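# Place the wall plate flat inside the gray tray

## Task

Get the wall plate into the gray tray so it lies flat on the tray's floor and stays there without the robot holding it; then release it and move the tools away.

## Robot and tools

Robot: two FANUC CRX arms, left_arm and right_arm, each with a suction cup instead of fingers. Bases in the scene frame: left_arm at (+0.070, +0.503, 0) m, right_arm at (-0.013, -0.447, 0) m, both turned slightly about z. The scene frame has its origin on the table top between the arms, +z up, +x out over the table, and left_arm on the +y side. The names left and right do not refer to image sides.

Cup point: end_effector_position is the centre of the cup rim when nothing touches it. The cup points along the cup point's own +z axis. About 7 cm back from the rim the tool widens to roughly 8 cm sideways (body and wrist camera), so keep that clear of the tray walls and the other arm.

Row layout (used by execute_actions and move): 14 numbers, each in [-1, 1], always all 14 even if one arm is idle: left dx, dy, dz, rx, ry, rz, left suction, then right dx, dy, dz, rx, ry, rz, right suction. dx..rz are offsets, not poses: they are expressed in that cup point's own axes and measured from its pose at the start of the action (for the first action of a call, from the last pose a result reported). 1.0 equals 0.6 m for dx/dy/dz and 180 degrees for rx/ry/rz; rx, ry, rz form a single rotation vector. Suction: 1 is full vacuum (about 55 kPa), smaller values ask for that fraction, 0.05 or less is off. It persists, so to keep a cup as it is resend its current value; a 0 switches it off.

execute_actions(actions): a list of actions; each action is a table of up to 15 rows, one row per 1/30 s step, and if shorter the last row is held for the remaining steps. Every row is measured from the action's start pose, not from the previous row. An empty list just returns state and images. Per step the commanded pose is clipped to 70 mm and 16 degrees from the measured pose, so large offsets need several actions; the arm ends no further than its last clipped pose.

move(target, speed, blocking): target is one 14-number row of offsets from the pose in the latest result that shows one. Each cup point travels in a straight line toward its target; both paths finish together, lasting 0.5 to 10 s (cut off at 10 s). speed is the path top speed in m/s, 0.002 to 0.5, default 0.25; turning is capped at twice that in rad/s. Paths do not avoid obstacles or the other arm, may lag or overshoot speed (especially with a nearly straight arm). Suction values are sent at the start. With blocking=false the result comes after 0.5 s while motion continues; use wait(0) to check, and send wait or stop before new rows or moves. The result adds a move: line with the ending (done, off_target, moving, held, fault), any limits (paced = pose clipped; held = some steps blocked, after which the arm may jump fast), and each cup point's distance from its target.

wait(seconds): 0 to 10 s, arms keep their last command; returns early if a running move ends. stop(): brakes a running move; it needs stopping distance. zoom_image(camera, region): closer view of cam_left_wrist or cam_right_wrist, region [x0, y0, x1, y1] in pixels, at most 504 by 504. read_manual(section): only licence texts. finished_scene(scene): ends the current scene by its number, irreversibly; do it only after the plate is resting flat in the tray, released, with tools withdrawn.

Results: a state line per arm with cup point position (m) and quat_wxyz in the scene frame (less exact at long reach), Hand target lines (where the controller is now driving), suction_measured and part_present (1 once vacuum reaches 0.50, back to 0 below 0.45), step readings with HELD marks where a row was held back, pose unreachable lines when the clearance check altered a command, and images from both wrist cameras (504x504, fisheye; calibration is given and may be slightly off).

Gripping: switch suction on and press the 29 mm rim squarely onto a smooth flat part of the plate so it touches all around; holes, seams and plate edges under the rim leak. Without a seal the reading stays near 0; on a tight seal it settles up to 0.15 under the command. Under vacuum the cup shortens, so the held plate sits up to about 10 mm nearer the tool. Vacuum alone can lift a plate off its support. To release, set the plate down on the tray floor, then turn suction off and lift at least 15 mm. If the cup seals on the table, turn suction off to free it.

Avoid: pressing into firm surfaces (the arms are stiff; even a small overshoot past contact can fault), fast contact, dropping or sliding the plate, knocking anything off the table, and arm-to-arm contact. A joint torque at its load limit (152 N m for waist, shoulder, elbow; 38 N m for the wrist joints) or an outside force of 150 N faults that arm for 10 s and skips the rest of the call. Holding loads heats motors; heed MOTOR HOT warnings. The simulation keeps running while replies are written. Loose objects may occasionally be nudged by outside pushes. Joint ranges: waist ±3.491, shoulder ±3.140, elbow -1.187 to 4.328, forearm roll ±3.316, wrist pitch ±3.140, wrist roll ±3.927 rad.

Each tool is called as name(argument=value, ...), one argument or row to a line, values as JSON.

## Session

I'll start by looking at the current state of the scene.

execute_actions(
  actions=[],
)

Scene clock: 0.00 s.
left_arm: end_effector_position=(+0.5669, +0.5603, +0.3430) suction_measured=0.00 part_present=0 end_effector_quat_wxyz=(+0.002, -0.314, +0.950, -0.001) | right_arm: end_effector_position=(+0.4829, -0.3770, +0.3418) suction_measured=0.00 part_present=0 end_effector_quat_wxyz=(+0.003, +0.190, +0.982, +0.002)
Joint positions: left_arm=[ 0.265  0.129  0.195  0.003 -1.633  0.258] | right_arm=[ 0.263  0.129  0.193 -0.    -1.629 -0.786]
Joint velocities: left_arm=[ 0.001  0.     0.     0.    -0.    -0.001] | right_arm=[-0.    -0.     0.     0.001  0.001 -0.   ]
Hand target (left_arm): +0.567, +0.560, +0.343; +0.002, -0.314, +0.950, -0.001
Hand target (right_arm): +0.483, -0.377, +0.342; +0.003, +0.190, +0.982, +0.002

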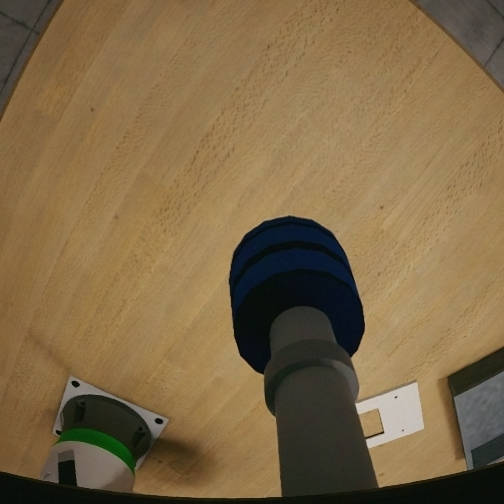

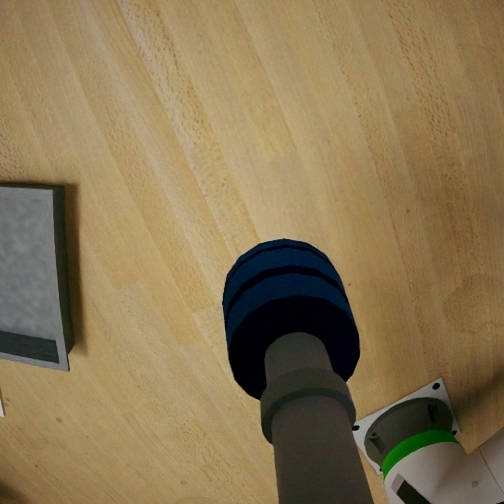

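zoom_image(
  camera="cam_left_wrist",
  region=[330, 330, 504, 504],
)

zoom_image(
  camera="cam_right_wrist",
  region=[0, 160, 200, 440],
)

Region (330, 330, 504, 504) of cam_left_wrist's 504x504 image, scaled by 2.897, with more detail than that image has.

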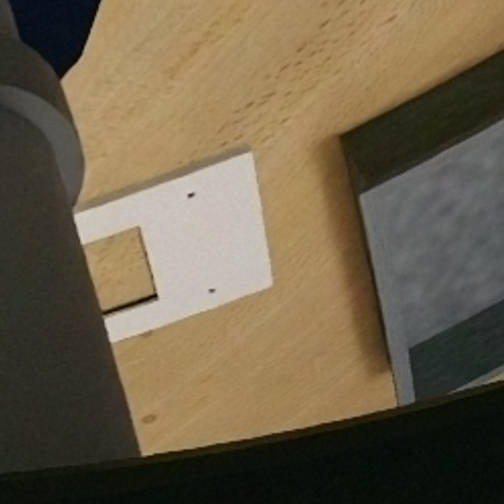

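Region (0, 160, 200, 440) of cam_right_wrist's 504x504 image, scaled by 1.800, with more detail than that image has; it fills the left 360 columns of this view, and the rest is white.

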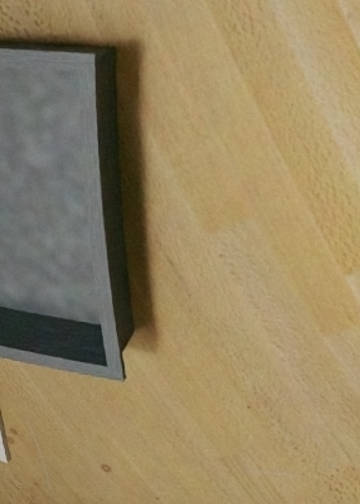

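move(
  target=[0.675, -0.331, 0.072, 0, 0, 0, 0, 0, 0, 0, 0, 0, 0, 0],
  speed=0.3,
)

Scene clock: 11.57 s.
left_arm: end_effector_position=(+0.3603, +0.1590, +0.2997) suction_measured=0.00 part_present=0 end_effector_quat_wxyz=(-0.000, -0.314, +0.950, -0.002) | right_arm: end_effector_position=(+0.4829, -0.3770, +0.3418) suction_measured=0.00 part_present=0 end_effector_quat_wxyz=(+0.003, +0.190, +0.982, +0.002)
Joint positions: left_arm=[-0.689 -0.    -0.043  0.003 -1.525  1.213] | right_arm=[ 0.263  0.129  0.193 -0.    -1.629 -0.786]
Joint velocities: left_arm=[-0.002  0.     0.    -0.001 -0.001 -0.001] | right_arm=[-0.    -0.     0.    -0.001  0.    -0.002]
Hand target (left_arm): +0.360, +0.159, +0.300; -0.000, -0.314, +0.950, -0.002
Hand target (right_arm): +0.483, -0.377, +0.342; +0.003, +0.190, +0.982, +0.002
Off the commanded pose (left_arm): 0.001 m, 0 deg.
Off the commanded pose (right_arm): 0.000 m, 0 deg.
move: done
camera_calibration (this result's frames):
cam_left_wrist: T_world_to_cam=[[0.582836, -0.812549, -0.00811995, -0.067275], [-0.749634, -0.541511, 0.380546, 0.244949], [-0.313609, -0.215709, -0.924726, 0.531672], [0, 0, 0, 1]] pos_world=[0.38957, 0.192665, 0.397891]
cam_right_wrist: T_world_to_cam=[[-0.389244, -0.920716, 0.0277789, -0.162158], [-0.858907, 0.373679, 0.350204, 0.443375], [-0.332819, 0.112455, -0.936262, 0.625971], [0, 0, 0, 1]] pos_world=[0.526034, -0.385375, 0.435306]

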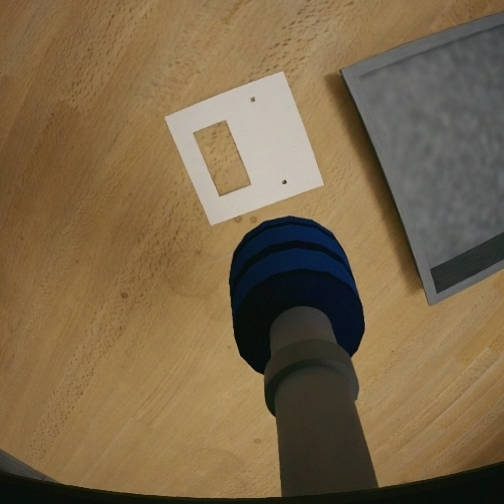

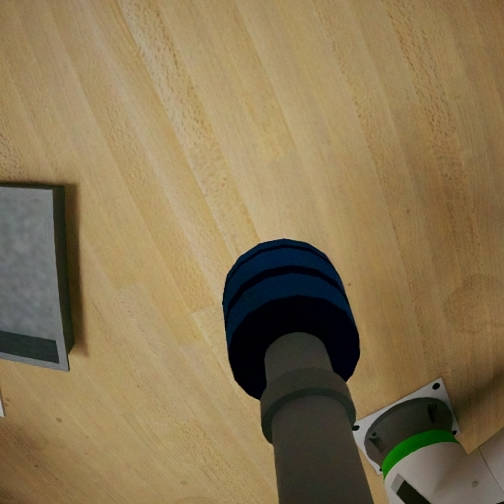

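zoom_image(
  camera="cam_left_wrist",
  region=[150, 50, 350, 250],
)

Region (150, 50, 350, 250) of cam_left_wrist's 504x504 image, scaled by 2.520, with more detail than that image has.

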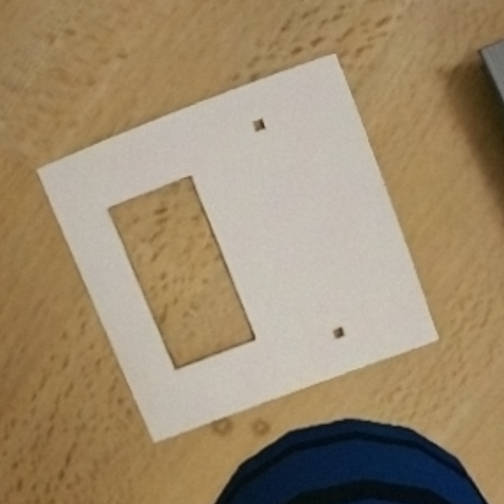

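zoom_image(
  camera="cam_left_wrist",
  region=[304, 0, 504, 320],
)

Region (304, 0, 504, 320) of cam_left_wrist's 504x504 image, scaled by 1.575, with more detail than that image has; it fills the left 315 columns of this view, and the rest is white.

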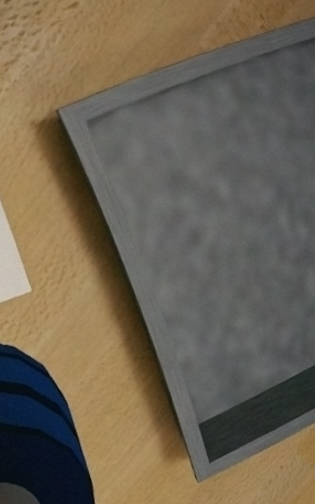

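zoom_image(
  camera="cam_left_wrist",
  region=[404, 220, 504, 320],
)

zoom_image(
  camera="cam_left_wrist",
  region=[320, 30, 420, 130],
)

zoom_image(
  camera="cam_right_wrist",
  region=[0, 300, 100, 400],
)

zoom_image(
  camera="cam_right_wrist",
  region=[0, 160, 100, 260],
)

Region (404, 220, 504, 320) of cam_left_wrist's 504x504 image, scaled by 5.040, with more detail than that image has.

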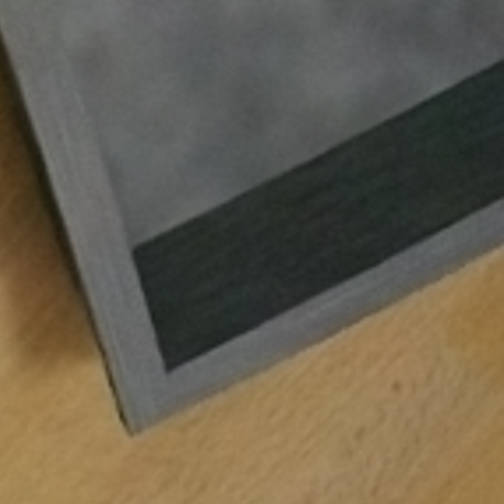

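Region (320, 30, 420, 130) of cam_left_wrist's 504x504 image, scaled by 5.040, with more detail than that image has.

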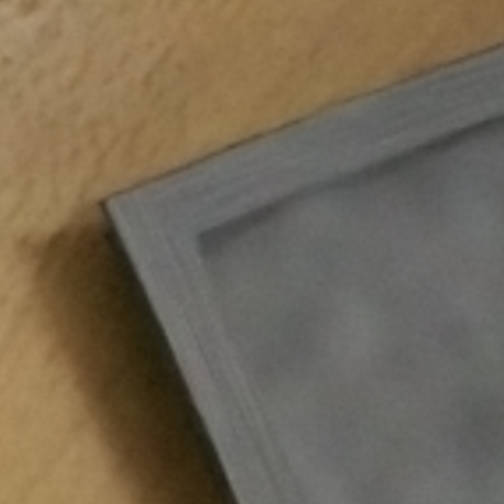

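Region (0, 300, 100, 400) of cam_right_wrist's 504x504 image, scaled by 5.040, with more detail than that image has.

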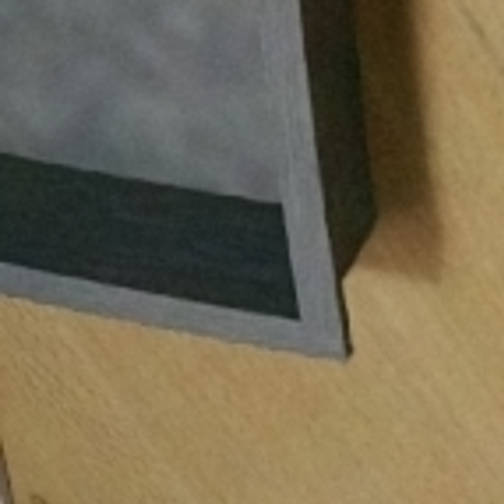

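Region (0, 160, 100, 260) of cam_right_wrist's 504x504 image, scaled by 5.040, with more detail than that image has.

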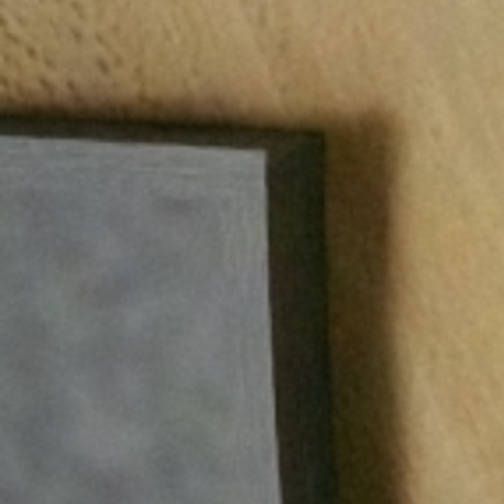

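move(
  target=[0.0145, 0.0, 0.383, 0, 0, 0, 0, 0, 0, 0, 0, 0, 0, 0],
  speed=0.25,
)

Scene clock: 35.10 s.
left_arm: end_effector_position=(+0.3545, +0.1532, +0.0695) suction_measured=0.00 part_present=0 end_effector_quat_wxyz=(+0.000, -0.314, +0.949, -0.002) | right_arm: end_effector_position=(+0.4829, -0.3770, +0.3418) suction_measured=0.00 part_present=0 end_effector_quat_wxyz=(+0.003, +0.190, +0.982, +0.002)
Joint positions: left_arm=[-0.708  0.182 -0.414  0.003 -0.971  1.232] | right_arm=[ 0.263  0.129  0.193 -0.    -1.629 -0.786]
Joint velocities: left_arm=[-0.001  0.001 -0.     0.    -0.    -0.   ] | right_arm=[ 0.    -0.002  0.     0.     0.    -0.   ]
Hand target (left_arm): +0.355, +0.153, +0.070; +0.000, -0.314, +0.949, -0.002
Hand target (right_arm): +0.483, -0.377, +0.342; +0.003, +0.190, +0.982, +0.002
Off the commanded pose (left_arm): 0.001 m, 0 deg.
Off the commanded pose (right_arm): 0.000 m, 0 deg.
move: done
camera_calibration (this result's frames):
cam_left_wrist: T_world_to_cam=[[0.584155, -0.811597, -0.00854219, -0.0710611], [-0.748765, -0.542933, 0.380229, 0.324969], [-0.31323, -0.215716, -0.924853, 0.315616], [0, 0, 0, 1]] pos_world=[0.383697, 0.186847, 0.167729]
cam_right_wrist: T_world_to_cam=[[-0.389244, -0.920716, 0.027779, -0.162158], [-0.858907, 0.373679, 0.350204, 0.443375], [-0.332819, 0.112455, -0.936261, 0.625971], [0, 0, 0, 1]] pos_world=[0.526034, -0.385375, 0.435306]

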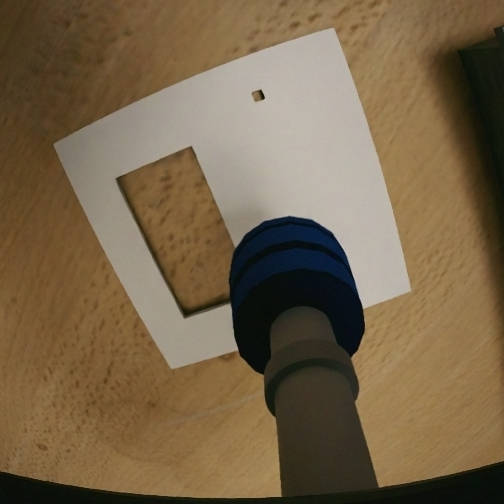

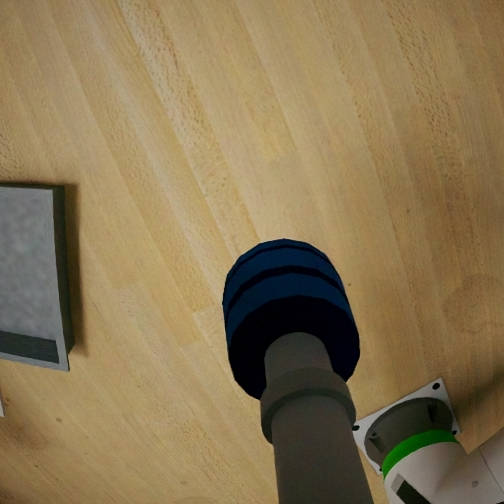

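zoom_image(
  camera="cam_left_wrist",
  region=[30, 10, 430, 390],
)

Region (30, 10, 430, 390) of cam_left_wrist's 504x504 image, scaled by 1.260, with more detail than that image has; it fills the top 479 rows of this view, and the rest is white.

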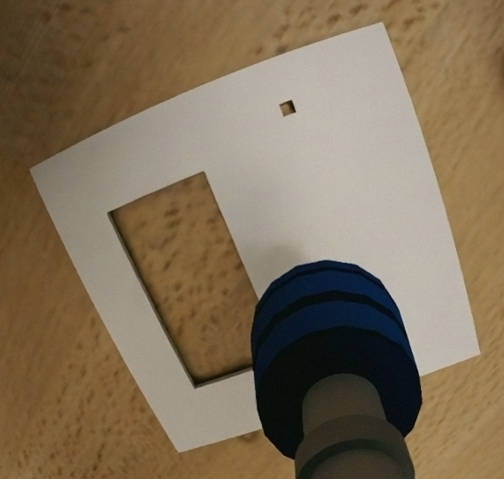

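move(
  target=[-0.0042, -0.011, 0.0742, 0, 0, 0, 1, 0, 0, 0, 0, 0, 0, 0],
  speed=0.08,
)

Scene clock: 47.10 s.
left_arm: end_effector_position=(+0.3607, +0.1493, +0.0249) suction_measured=0.00 part_present=0 end_effector_quat_wxyz=(+0.000, -0.315, +0.949, -0.002) | right_arm: end_effector_position=(+0.4829, -0.3770, +0.3418) suction_measured=0.00 part_present=0 end_effector_quat_wxyz=(+0.003, +0.190, +0.982, +0.002)
Joint positions: left_arm=[-0.708  0.27  -0.433  0.003 -0.864  1.231] | right_arm=[ 0.263  0.129  0.193 -0.    -1.629 -0.786]
Joint velocities: left_arm=[ 0.001  0.001  0.    -0.     0.    -0.001] | right_arm=[-0.     0.    -0.     0.    -0.     0.001]
Hand target (left_arm): +0.361, +0.149, +0.025; +0.000, -0.315, +0.949, -0.002
Hand target (right_arm): +0.483, -0.377, +0.342; +0.003, +0.190, +0.982, +0.002
Off the commanded pose (left_arm): 0.000 m, 0 deg.
Off the commanded pose (right_arm): 0.000 m, 0 deg.
move: done
camera_calibration (this result's frames):
cam_left_wrist: T_world_to_cam=[[0.584418, -0.811406, -0.00868073, -0.0782785], [-0.748597, -0.543246, 0.380113, 0.344452], [-0.313142, -0.215647, -0.924899, 0.275387], [0, 0, 0, 1]] pos_world=[0.389838, 0.182993, 0.123095]
cam_right_wrist: T_world_to_cam=[[-0.389244, -0.920716, 0.0277789, -0.162158], [-0.858907, 0.373679, 0.350204, 0.443375], [-0.332819, 0.112455, -0.936261, 0.625971], [0, 0, 0, 1]] pos_world=[0.526034, -0.385375, 0.435306]

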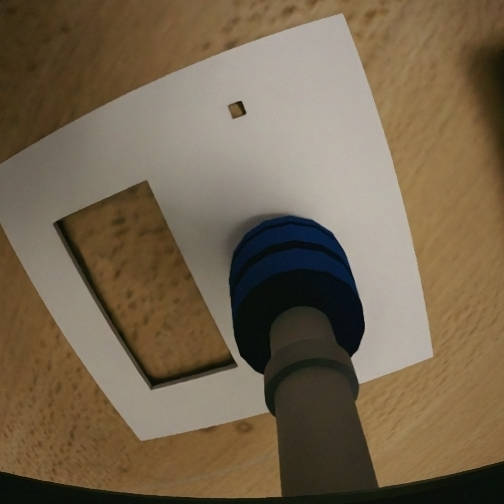

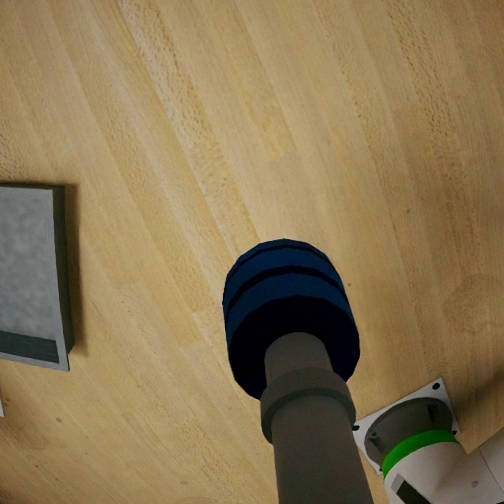

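move(
  target=[0, 0, 0.0167, 0, 0, 0, 1, 0, 0, 0, 0, 0, 0, 0],
  speed=0.02,
)

Scene clock: 50.87 s.
left_arm: end_effector_position=(+0.3607, +0.1493, +0.0149) suction_measured=0.00 part_present=0 end_effector_quat_wxyz=(+0.000, -0.315, +0.949, -0.002) | right_arm: end_effector_position=(+0.4829, -0.3770, +0.3418) suction_measured=0.00 part_present=0 end_effector_quat_wxyz=(+0.003, +0.190, +0.982, +0.002)
Joint positions: left_arm=[-0.708  0.288 -0.44   0.003 -0.839  1.231] | right_arm=[ 0.263  0.129  0.193 -0.    -1.629 -0.786]
Joint velocities: left_arm=[ 0.     0.    -0.     0.     0.     0.001] | right_arm=[ 0.    -0.001  0.     0.001 -0.001  0.001]
Hand target (left_arm): +0.361, +0.149, +0.015; +0.000, -0.315, +0.949, -0.002
Hand target (right_arm): +0.483, -0.377, +0.342; +0.003, +0.190, +0.982, +0.002
Off the commanded pose (left_arm): 0.000 m, 0 deg.
Off the commanded pose (right_arm): 0.000 m, 0 deg.
move: done
camera_calibration (this result's frames):
cam_left_wrist: T_world_to_cam=[[0.584413, -0.811409, -0.00870198, -0.0784027], [-0.748625, -0.543269, 0.380027, 0.348313], [-0.313085, -0.215578, -0.924934, 0.266074], [0, 0, 0, 1]] pos_world=[0.389879, 0.182971, 0.113051]
cam_right_wrist: T_world_to_cam=[[-0.389244, -0.920716, 0.0277791, -0.162158], [-0.858907, 0.373679, 0.350204, 0.443375], [-0.332819, 0.112455, -0.936261, 0.625971], [0, 0, 0, 1]] pos_world=[0.526034, -0.385375, 0.435306]

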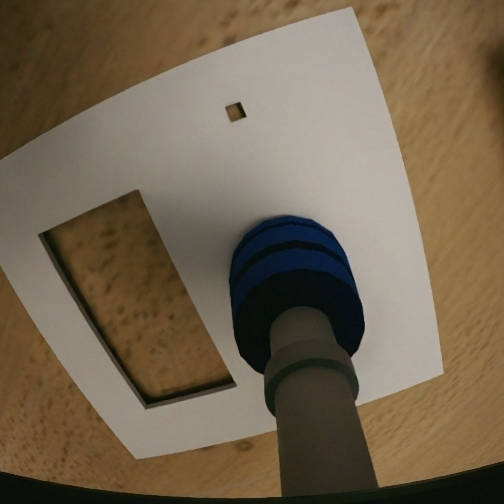

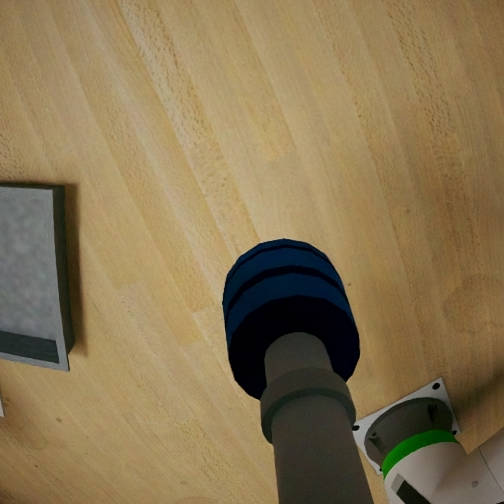

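move(
  target=[0, 0, 0.0083, 0, 0, 0, 1, 0, 0, 0, 0, 0, 0, 0],
  speed=0.012,
)

Scene clock: 51.93 s.
left_arm: end_effector_position=(+0.3607, +0.1493, +0.0099) suction_measured=0.24 part_present=0 end_effector_quat_wxyz=(+0.000, -0.315, +0.949, -0.002) | right_arm: end_effector_position=(+0.4829, -0.3770, +0.3418) suction_measured=0.00 part_present=0 end_effector_quat_wxyz=(+0.003, +0.190, +0.982, +0.002)
Joint positions: left_arm=[-0.708  0.297 -0.443  0.003 -0.827  1.231] | right_arm=[ 0.263  0.129  0.193 -0.    -1.629 -0.786]
Joint velocities: left_arm=[ 0.     0.     0.    -0.    -0.002 -0.   ] | right_arm=[-0.    -0.     0.001 -0.     0.001  0.001]
Hand target (left_arm): +0.361, +0.149, +0.010; +0.000, -0.315, +0.949, -0.002
Hand target (right_arm): +0.483, -0.377, +0.342; +0.003, +0.190, +0.982, +0.002
Off the commanded pose (left_arm): 0.000 m, 0 deg.
Off the commanded pose (right_arm): 0.000 m, 0 deg.
move: done
camera_calibration (this result's frames):
cam_left_wrist: T_world_to_cam=[[0.584437, -0.811392, -0.00871178, -0.0784766], [-0.748614, -0.543299, 0.380005, 0.350226], [-0.313066, -0.215567, -0.924943, 0.261453], [0, 0, 0, 1]] pos_world=[0.3899, 0.182962, 0.108058]
cam_right_wrist: T_world_to_cam=[[-0.389244, -0.920716, 0.027779, -0.162158], [-0.858907, 0.373679, 0.350204, 0.443375], [-0.332819, 0.112455, -0.936261, 0.625971], [0, 0, 0, 1]] pos_world=[0.526034, -0.385375, 0.435306]

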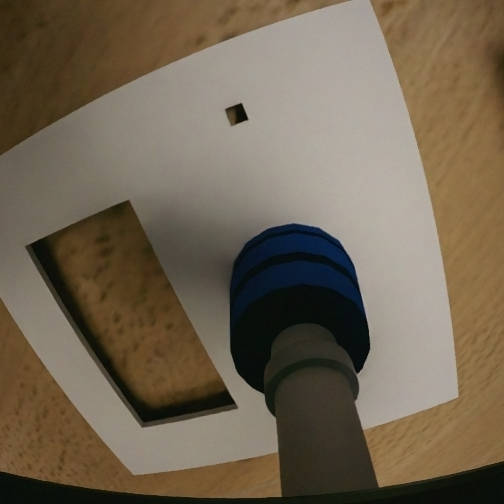

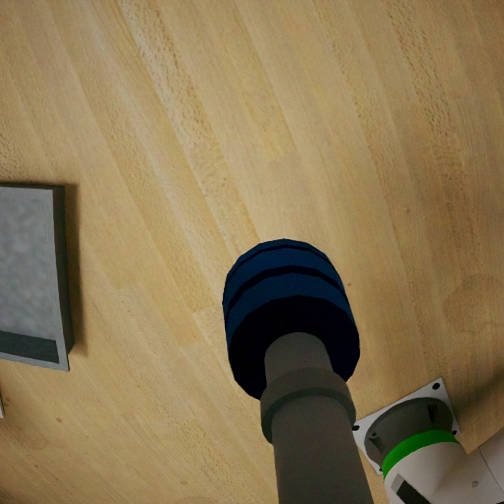

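wait(
  seconds=0.5,
)

Scene clock: 53.03 s.
left_arm: end_effector_position=(+0.3607, +0.1493, +0.0099) suction_measured=1.00 part_present=1 end_effector_quat_wxyz=(+0.000, -0.315, +0.949, -0.002) | right_arm: end_effector_position=(+0.4829, -0.3770, +0.3418) suction_measured=0.00 part_present=0 end_effector_quat_wxyz=(+0.003, +0.190, +0.982, +0.002)
Joint positions: left_arm=[-0.708  0.297 -0.443  0.003 -0.827  1.231] | right_arm=[ 0.263  0.129  0.193 -0.    -1.629 -0.786]
Joint velocities: left_arm=[-0.001 -0.     0.     0.     0.    -0.001] | right_arm=[ 0.     0.     0.    -0.    -0.001  0.001]
Hand target (left_arm): +0.361, +0.149, +0.010; +0.000, -0.315, +0.949, -0.002
Hand target (right_arm): +0.483, -0.377, +0.342; +0.003, +0.190, +0.982, +0.002
Off the commanded pose (left_arm): 0.000 m, 0 deg.
Off the commanded pose (right_arm): 0.000 m, 0 deg.
wait: 0.50 s; at rest from the start
camera_calibration (this result's frames):
cam_left_wrist: T_world_to_cam=[[0.584437, -0.811392, -0.0087158, -0.0784762], [-0.748613, -0.543299, 0.380006, 0.350226], [-0.313069, -0.215565, -0.924943, 0.261451], [0, 0, 0, 1]] pos_world=[0.3899, 0.182962, 0.108055]
cam_right_wrist: T_world_to_cam=[[-0.389244, -0.920716, 0.027779, -0.162158], [-0.858907, 0.373679, 0.350204, 0.443375], [-0.332819, 0.112455, -0.936261, 0.625971], [0, 0, 0, 1]] pos_world=[0.526034, -0.385375, 0.435306]

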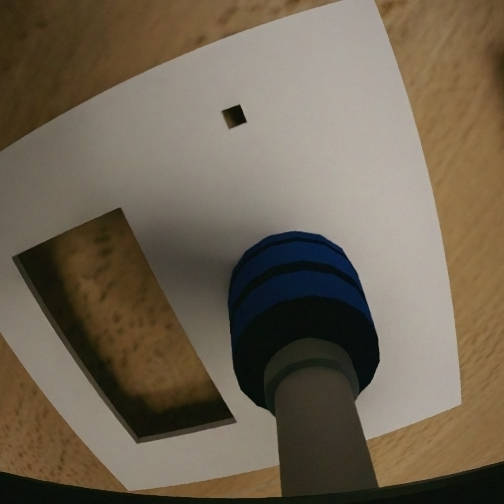

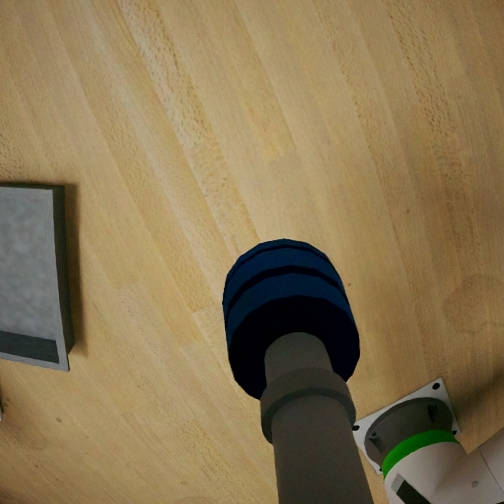

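move(
  target=[0, 0, -0.155, 0, 0, 0, 1, 0, 0, 0, 0, 0, 0, 0],
  speed=0.15,
)

move(
  target=[-0.0009, -0.3767, 0, 0, 0, -0.026, 1, 0, 0, 0, 0, 0, 0, 0],
  speed=0.2,
)

Scene clock: 60.20 s.
left_arm: end_effector_position=(+0.3602, +0.1494, +0.1031) suction_measured=0.98 part_present=1 end_effector_quat_wxyz=(-0.000, -0.314, +0.949, -0.002) | right_arm: end_effector_position=(+0.4829, -0.3770, +0.3418) suction_measured=0.00 part_present=0 end_effector_quat_wxyz=(+0.003, +0.190, +0.982, +0.002)
Joint positions: left_arm=[-0.708  0.151 -0.359  0.003 -1.057  1.231] | right_arm=[ 0.263  0.129  0.193 -0.    -1.629 -0.786]
Joint velocities: left_arm=[-0.001 -0.001  0.    -0.    -0.002  0.   ] | right_arm=[ 0.    -0.    -0.001 -0.    -0.     0.001]
Hand target (left_arm): +0.360, +0.150, +0.103; -0.000, -0.314, +0.949, -0.002
Hand target (right_arm): +0.483, -0.377, +0.342; +0.003, +0.190, +0.982, +0.002
Off the commanded pose (left_arm): 0.001 m, 0 deg.
Off the commanded pose (right_arm): 0.000 m, 0 deg.
move: done
camera_calibration (this result's frames):
cam_left_wrist: T_world_to_cam=[[0.583956, -0.81174, -0.00855878, -0.0770281], [-0.748774, -0.542672, 0.380585, 0.314352], [-0.31358, -0.215836, -0.924706, 0.347747], [0, 0, 0, 1]] pos_world=[0.389406, 0.18312, 0.201267]
cam_right_wrist: T_world_to_cam=[[-0.389244, -0.920716, 0.027779, -0.162158], [-0.858907, 0.373679, 0.350204, 0.443375], [-0.332819, 0.112455, -0.936261, 0.625971], [0, 0, 0, 1]] pos_world=[0.526034, -0.385375, 0.435306]

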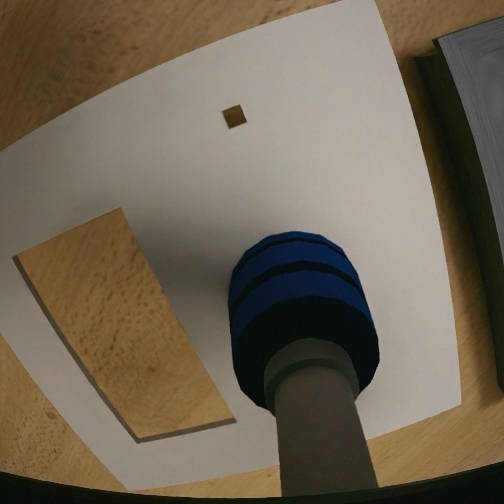

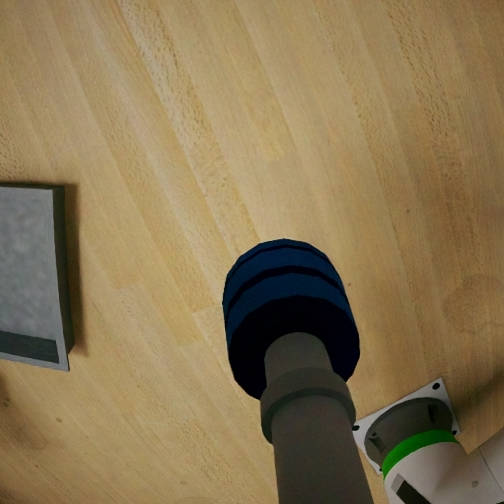

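Scene clock: 61.77 s.
left_arm: end_effector_position=(+0.4952, -0.0313, +0.1037) suction_measured=0.98 part_present=1 end_effector_quat_wxyz=(-0.001, -0.353, +0.936, -0.002) | right_arm: end_effector_position=(+0.4829, -0.3770, +0.3418) suction_measured=0.00 part_present=0 end_effector_quat_wxyz=(+0.003, +0.190, +0.982, +0.002)
Joint positions: left_arm=[-0.82   0.678  0.386  0.003 -1.276  1.425] | right_arm=[ 0.263  0.129  0.193 -0.    -1.629 -0.786]
Joint velocities: left_arm=[-0.     0.001  0.001 -0.001 -0.001  0.001] | right_arm=[-0.    -0.     0.001  0.001 -0.    -0.002]
Hand target (left_arm): +0.495, -0.031, +0.104; -0.001, -0.353, +0.936, -0.002
Hand target (right_arm): +0.483, -0.377, +0.342; +0.003, +0.190, +0.982, +0.002
Off the commanded pose (left_arm): 0.001 m, 0 deg.
Off the commanded pose (right_arm): 0.000 m, 0 deg.
move: done
camera_calibration (this result's frames):
cam_left_wrist: T_world_to_cam=[[0.64776, -0.761792, -0.0089042, -0.33259], [-0.701958, -0.601343, 0.38163, 0.291959], [-0.296077, -0.240954, -0.924272, 0.342118], [0, 0, 0, 1]] pos_world=[0.521675, 0.0046383, 0.201828]
cam_right_wrist: T_world_to_cam=[[-0.389244, -0.920716, 0.0277789, -0.162158], [-0.858907, 0.373679, 0.350204, 0.443375], [-0.332819, 0.112455, -0.936261, 0.625971], [0, 0, 0, 1]] pos_world=[0.526034, -0.385375, 0.435306]

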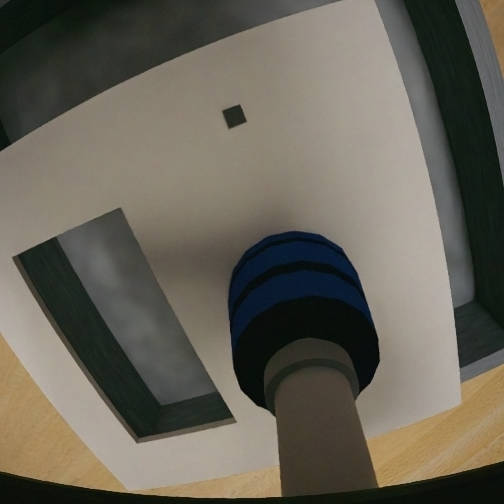

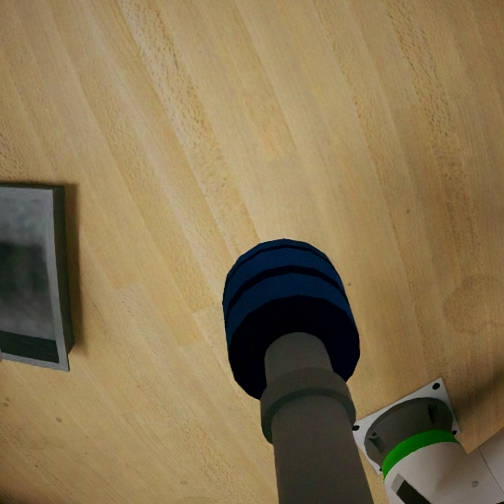

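zoom_image(
  camera="cam_left_wrist",
  region=[100, 340, 260, 500],
)

zoom_image(
  camera="cam_left_wrist",
  region=[344, 240, 504, 420],
)

zoom_image(
  camera="cam_left_wrist",
  region=[0, 0, 200, 200],
)

Region (100, 340, 260, 500) of cam_left_wrist's 504x504 image, scaled by 3.150, with more detail than that image has.

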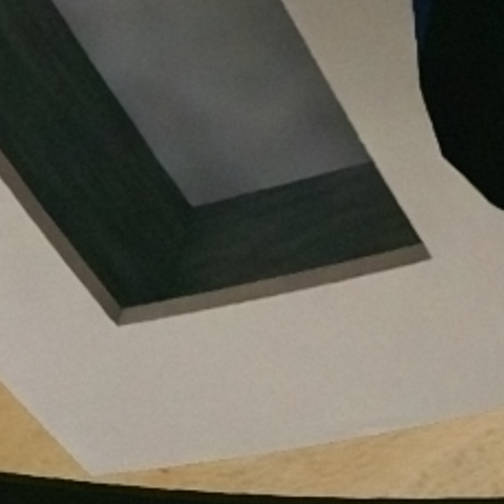

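Region (344, 240, 504, 420) of cam_left_wrist's 504x504 image, scaled by 2.800, with more detail than that image has.

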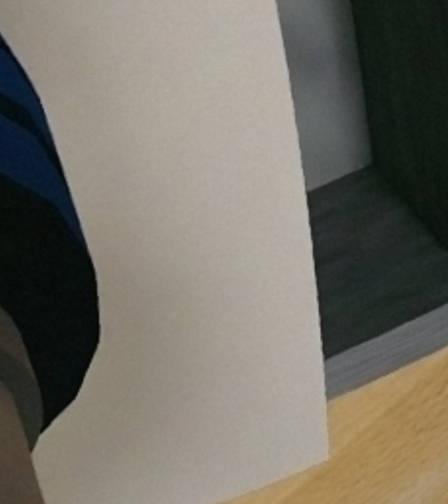

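Region (0, 0, 200, 200) of cam_left_wrist's 504x504 image, scaled by 2.520, with more detail than that image has.

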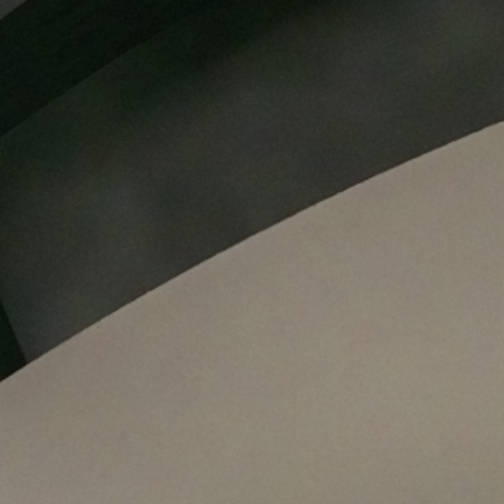

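move(
  target=[0, 0, 0.1145, 0, 0, 0, 1, 0, 0, 0, 0, 0, 0, 0],
  speed=0.1,
)

Scene clock: 71.57 s.
left_arm: end_effector_position=(+0.4954, -0.0315, +0.0349) suction_measured=0.98 part_present=1 end_effector_quat_wxyz=(-0.001, -0.353, +0.936, -0.002) | right_arm: end_effector_position=(+0.4829, -0.3770, +0.3418) suction_measured=0.00 part_present=0 end_effector_quat_wxyz=(+0.003, +0.190, +0.982, +0.002)
Joint positions: left_arm=[-0.82   0.741  0.32   0.003 -1.147  1.425] | right_arm=[ 0.263  0.129  0.193 -0.    -1.629 -0.786]
Joint velocities: left_arm=[-0.001  0.     0.     0.    -0.001 -0.   ] | right_arm=[-0.     0.001  0.     0.001  0.    -0.   ]
Hand target (left_arm): +0.495, -0.032, +0.035; -0.001, -0.353, +0.936, -0.002
Hand target (right_arm): +0.483, -0.377, +0.342; +0.003, +0.190, +0.982, +0.002
Off the commanded pose (left_arm): 0.000 m, 0 deg.
Off the commanded pose (right_arm): 0.000 m, 0 deg.
move: done
camera_calibration (this result's frames):
cam_left_wrist: T_world_to_cam=[[0.648043, -0.76155, -0.00903755, -0.333612], [-0.701767, -0.601697, 0.381423, 0.318208], [-0.295911, -0.240836, -0.924356, 0.278463], [0, 0, 0, 1]] pos_world=[0.521903, 0.00446659, 0.133012]
cam_right_wrist: T_world_to_cam=[[-0.389243, -0.920716, 0.0277788, -0.162158], [-0.858907, 0.373679, 0.350204, 0.443375], [-0.332818, 0.112455, -0.936262, 0.625971], [0, 0, 0, 1]] pos_world=[0.526034, -0.385375, 0.435306]

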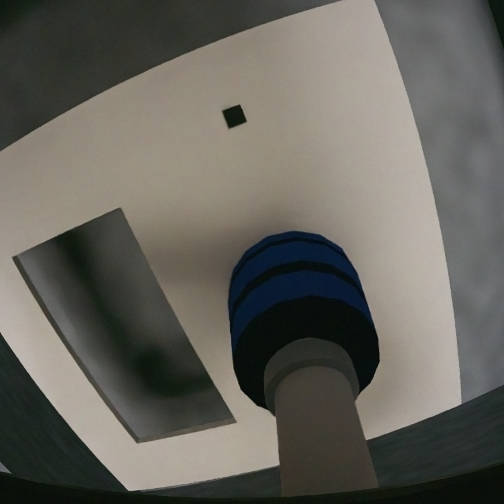

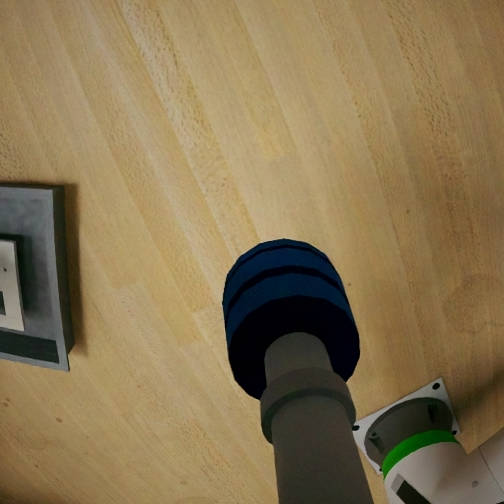

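zoom_image(
  camera="cam_left_wrist",
  region=[404, 340, 504, 440],
)

zoom_image(
  camera="cam_right_wrist",
  region=[0, 220, 120, 380],
)

zoom_image(
  camera="cam_left_wrist",
  region=[384, 0, 504, 120],
)

Region (404, 340, 504, 440) of cam_left_wrist's 504x504 image, scaled by 5.040, with more detail than that image has.

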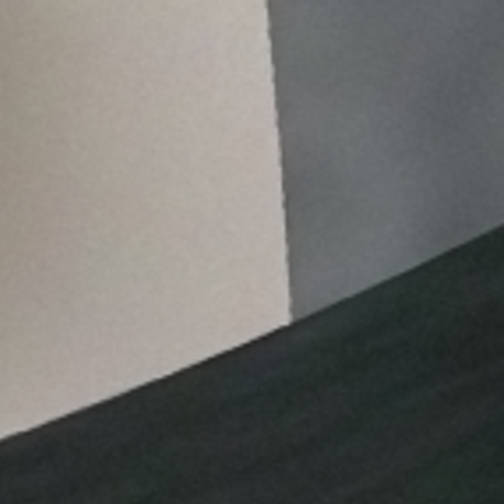

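Region (0, 220, 120, 380) of cam_right_wrist's 504x504 image, scaled by 3.150, with more detail than that image has; it fills the left 378 columns of this view, and the rest is white.

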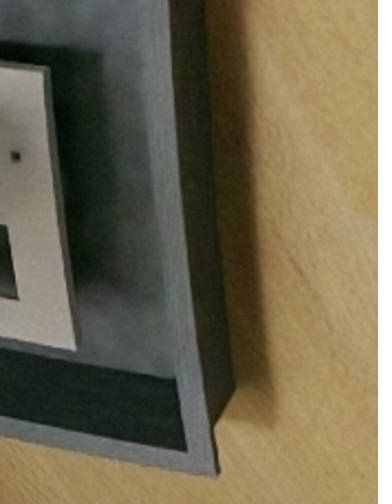

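Region (384, 0, 504, 120) of cam_left_wrist's 504x504 image, scaled by 4.200, with more detail than that image has.

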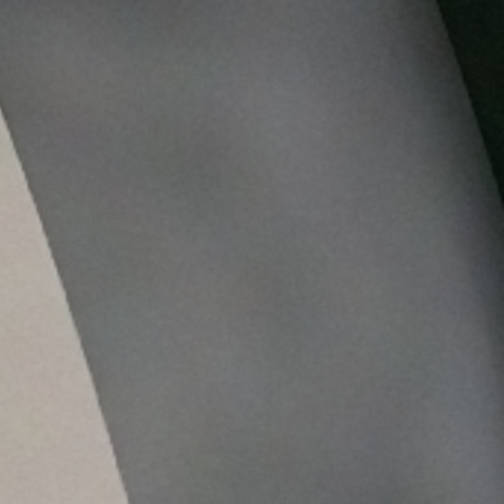

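move(
  target=[0, 0, 0.0382, 0, 0, 0, 1, 0, 0, 0, 0, 0, 0, 0],
  speed=0.04,
)

zoom_image(
  camera="cam_right_wrist",
  region=[0, 220, 120, 380],
)

Scene clock: 79.07 s.
left_arm: end_effector_position=(+0.4955, -0.0316, +0.0119) suction_measured=0.99 part_present=1 end_effector_quat_wxyz=(-0.001, -0.353, +0.936, -0.002) | right_arm: end_effector_position=(+0.4829, -0.3770, +0.3418) suction_measured=0.00 part_present=0 end_effector_quat_wxyz=(+0.003, +0.190, +0.982, +0.002)
Joint positions: left_arm=[-0.82   0.766  0.305  0.004 -1.106  1.425] | right_arm=[ 0.263  0.129  0.193 -0.    -1.629 -0.786]
Joint velocities: left_arm=[-0.002  0.     0.    -0.     0.002  0.001] | right_arm=[ 0.    -0.    -0.    -0.001 -0.001  0.   ]
Hand target (left_arm): +0.495, -0.032, +0.012; -0.001, -0.353, +0.936, -0.002
Hand target (right_arm): +0.483, -0.377, +0.342; +0.003, +0.190, +0.982, +0.002
Off the commanded pose (left_arm): 0.000 m, 0 deg.
Off the commanded pose (right_arm): 0.000 m, 0 deg.
move: done
camera_calibration (this result's frames):
cam_left_wrist: T_world_to_cam=[[0.648153, -0.761456, -0.00908098, -0.333968], [-0.701647, -0.601792, 0.381495, 0.326899], [-0.295956, -0.240895, -0.924326, 0.257258], [0, 0, 0, 1]] pos_world=[0.521967, 0.00439529, 0.110047]
cam_right_wrist: T_world_to_cam=[[-0.389244, -0.920716, 0.027779, -0.162158], [-0.858907, 0.373679, 0.350204, 0.443375], [-0.332819, 0.112455, -0.936261, 0.625971], [0, 0, 0, 1]] pos_world=[0.526034, -0.385375, 0.435306]

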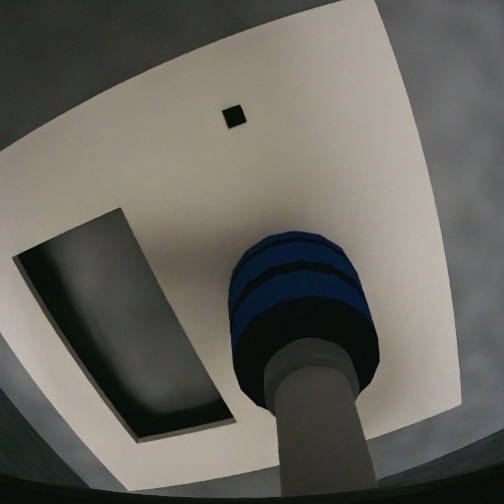

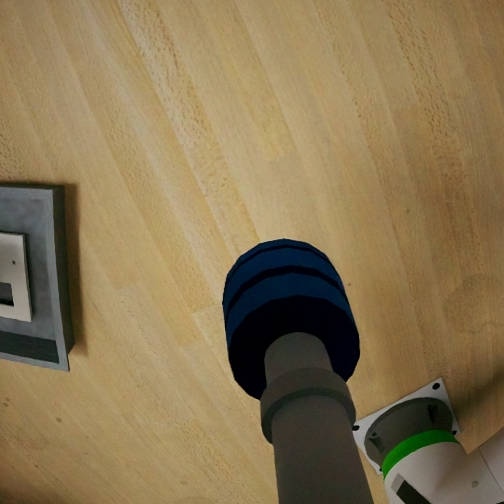

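Region (0, 220, 120, 380) of cam_right_wrist's 504x504 image, scaled by 3.150, with more detail than that image has; it fills the left 378 columns of this view, and the rest is white.

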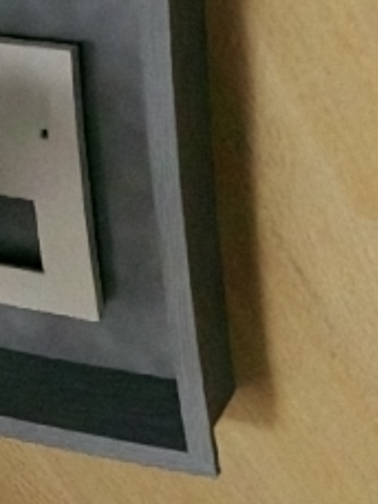

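zoom_image(
  camera="cam_left_wrist",
  region=[0, 200, 260, 460],
)

Region (0, 200, 260, 460) of cam_left_wrist's 504x504 image, scaled by 1.938, with more detail than that image has.

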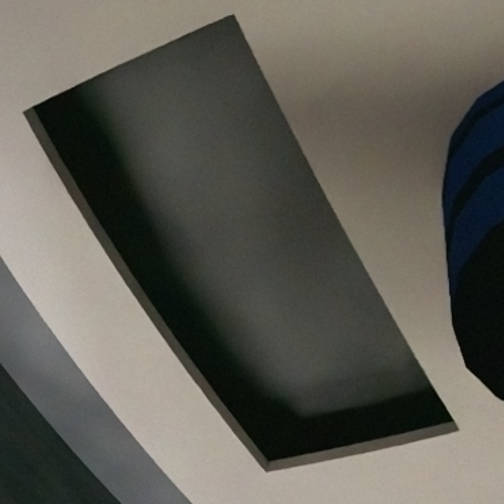

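move(
  target=[0, 0, 0.01, 0, 0, 0, 1, 0, 0, 0, 0, 0, 0, 0],
  speed=0.015,
)

zoom_image(
  camera="cam_left_wrist",
  region=[0, 200, 260, 460],
)

zoom_image(
  camera="cam_right_wrist",
  region=[0, 220, 120, 380],
)

Scene clock: 82.33 s.
left_arm: end_effector_position=(+0.4955, -0.0316, +0.0059) suction_measured=0.98 part_present=1 end_effector_quat_wxyz=(-0.001, -0.353, +0.936, -0.002) | right_arm: end_effector_position=(+0.4829, -0.3770, +0.3418) suction_measured=0.00 part_present=0 end_effector_quat_wxyz=(+0.003, +0.190, +0.982, +0.002)
Joint positions: left_arm=[-0.82   0.773  0.301  0.003 -1.096  1.425] | right_arm=[ 0.263  0.129  0.193 -0.    -1.629 -0.786]
Joint velocities: left_arm=[ 0.001  0.    -0.    -0.     0.003  0.001] | right_arm=[-0.     0.001  0.    -0.001 -0.001  0.   ]
Hand target (left_arm): +0.495, -0.032, +0.006; -0.001, -0.353, +0.936, -0.002
Hand target (right_arm): +0.483, -0.377, +0.342; +0.003, +0.190, +0.982, +0.002
Off the commanded pose (left_arm): 0.000 m, 0 deg.
Off the commanded pose (right_arm): 0.000 m, 0 deg.
move: done
camera_calibration (this result's frames):
cam_left_wrist: T_world_to_cam=[[0.64816, -0.761449, -0.00911488, -0.334037], [-0.701672, -0.601842, 0.381369, 0.32925], [-0.295879, -0.240793, -0.924378, 0.251663], [0, 0, 0, 1]] pos_world=[0.521997, 0.0044024, 0.104022]
cam_right_wrist: T_world_to_cam=[[-0.389243, -0.920716, 0.027779, -0.162158], [-0.858907, 0.373679, 0.350204, 0.443375], [-0.332819, 0.112455, -0.936262, 0.625971], [0, 0, 0, 1]] pos_world=[0.526034, -0.385375, 0.435306]

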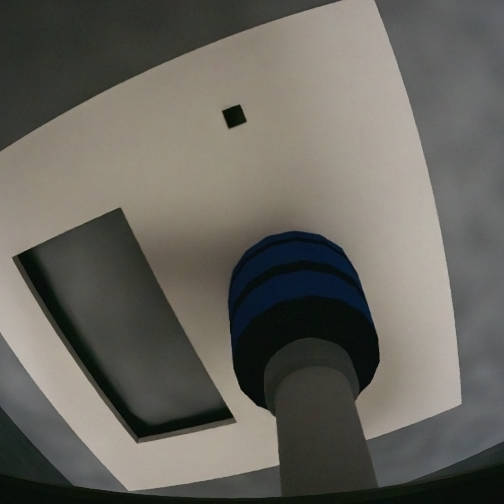

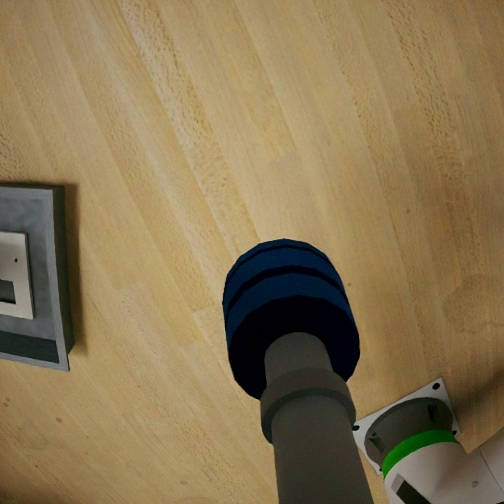

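Region (0, 200, 260, 460) of cam_left_wrist's 504x504 image, scaled by 1.938, with more detail than that image has.

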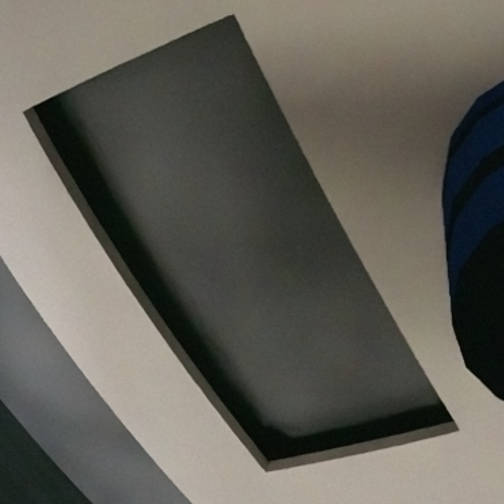

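Region (0, 220, 120, 380) of cam_right_wrist's 504x504 image, scaled by 3.150, with more detail than that image has; it fills the left 378 columns of this view, and the rest is white.

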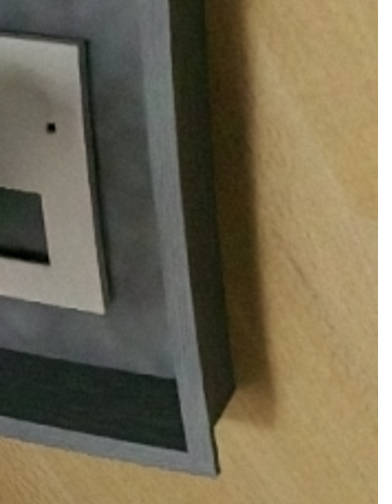

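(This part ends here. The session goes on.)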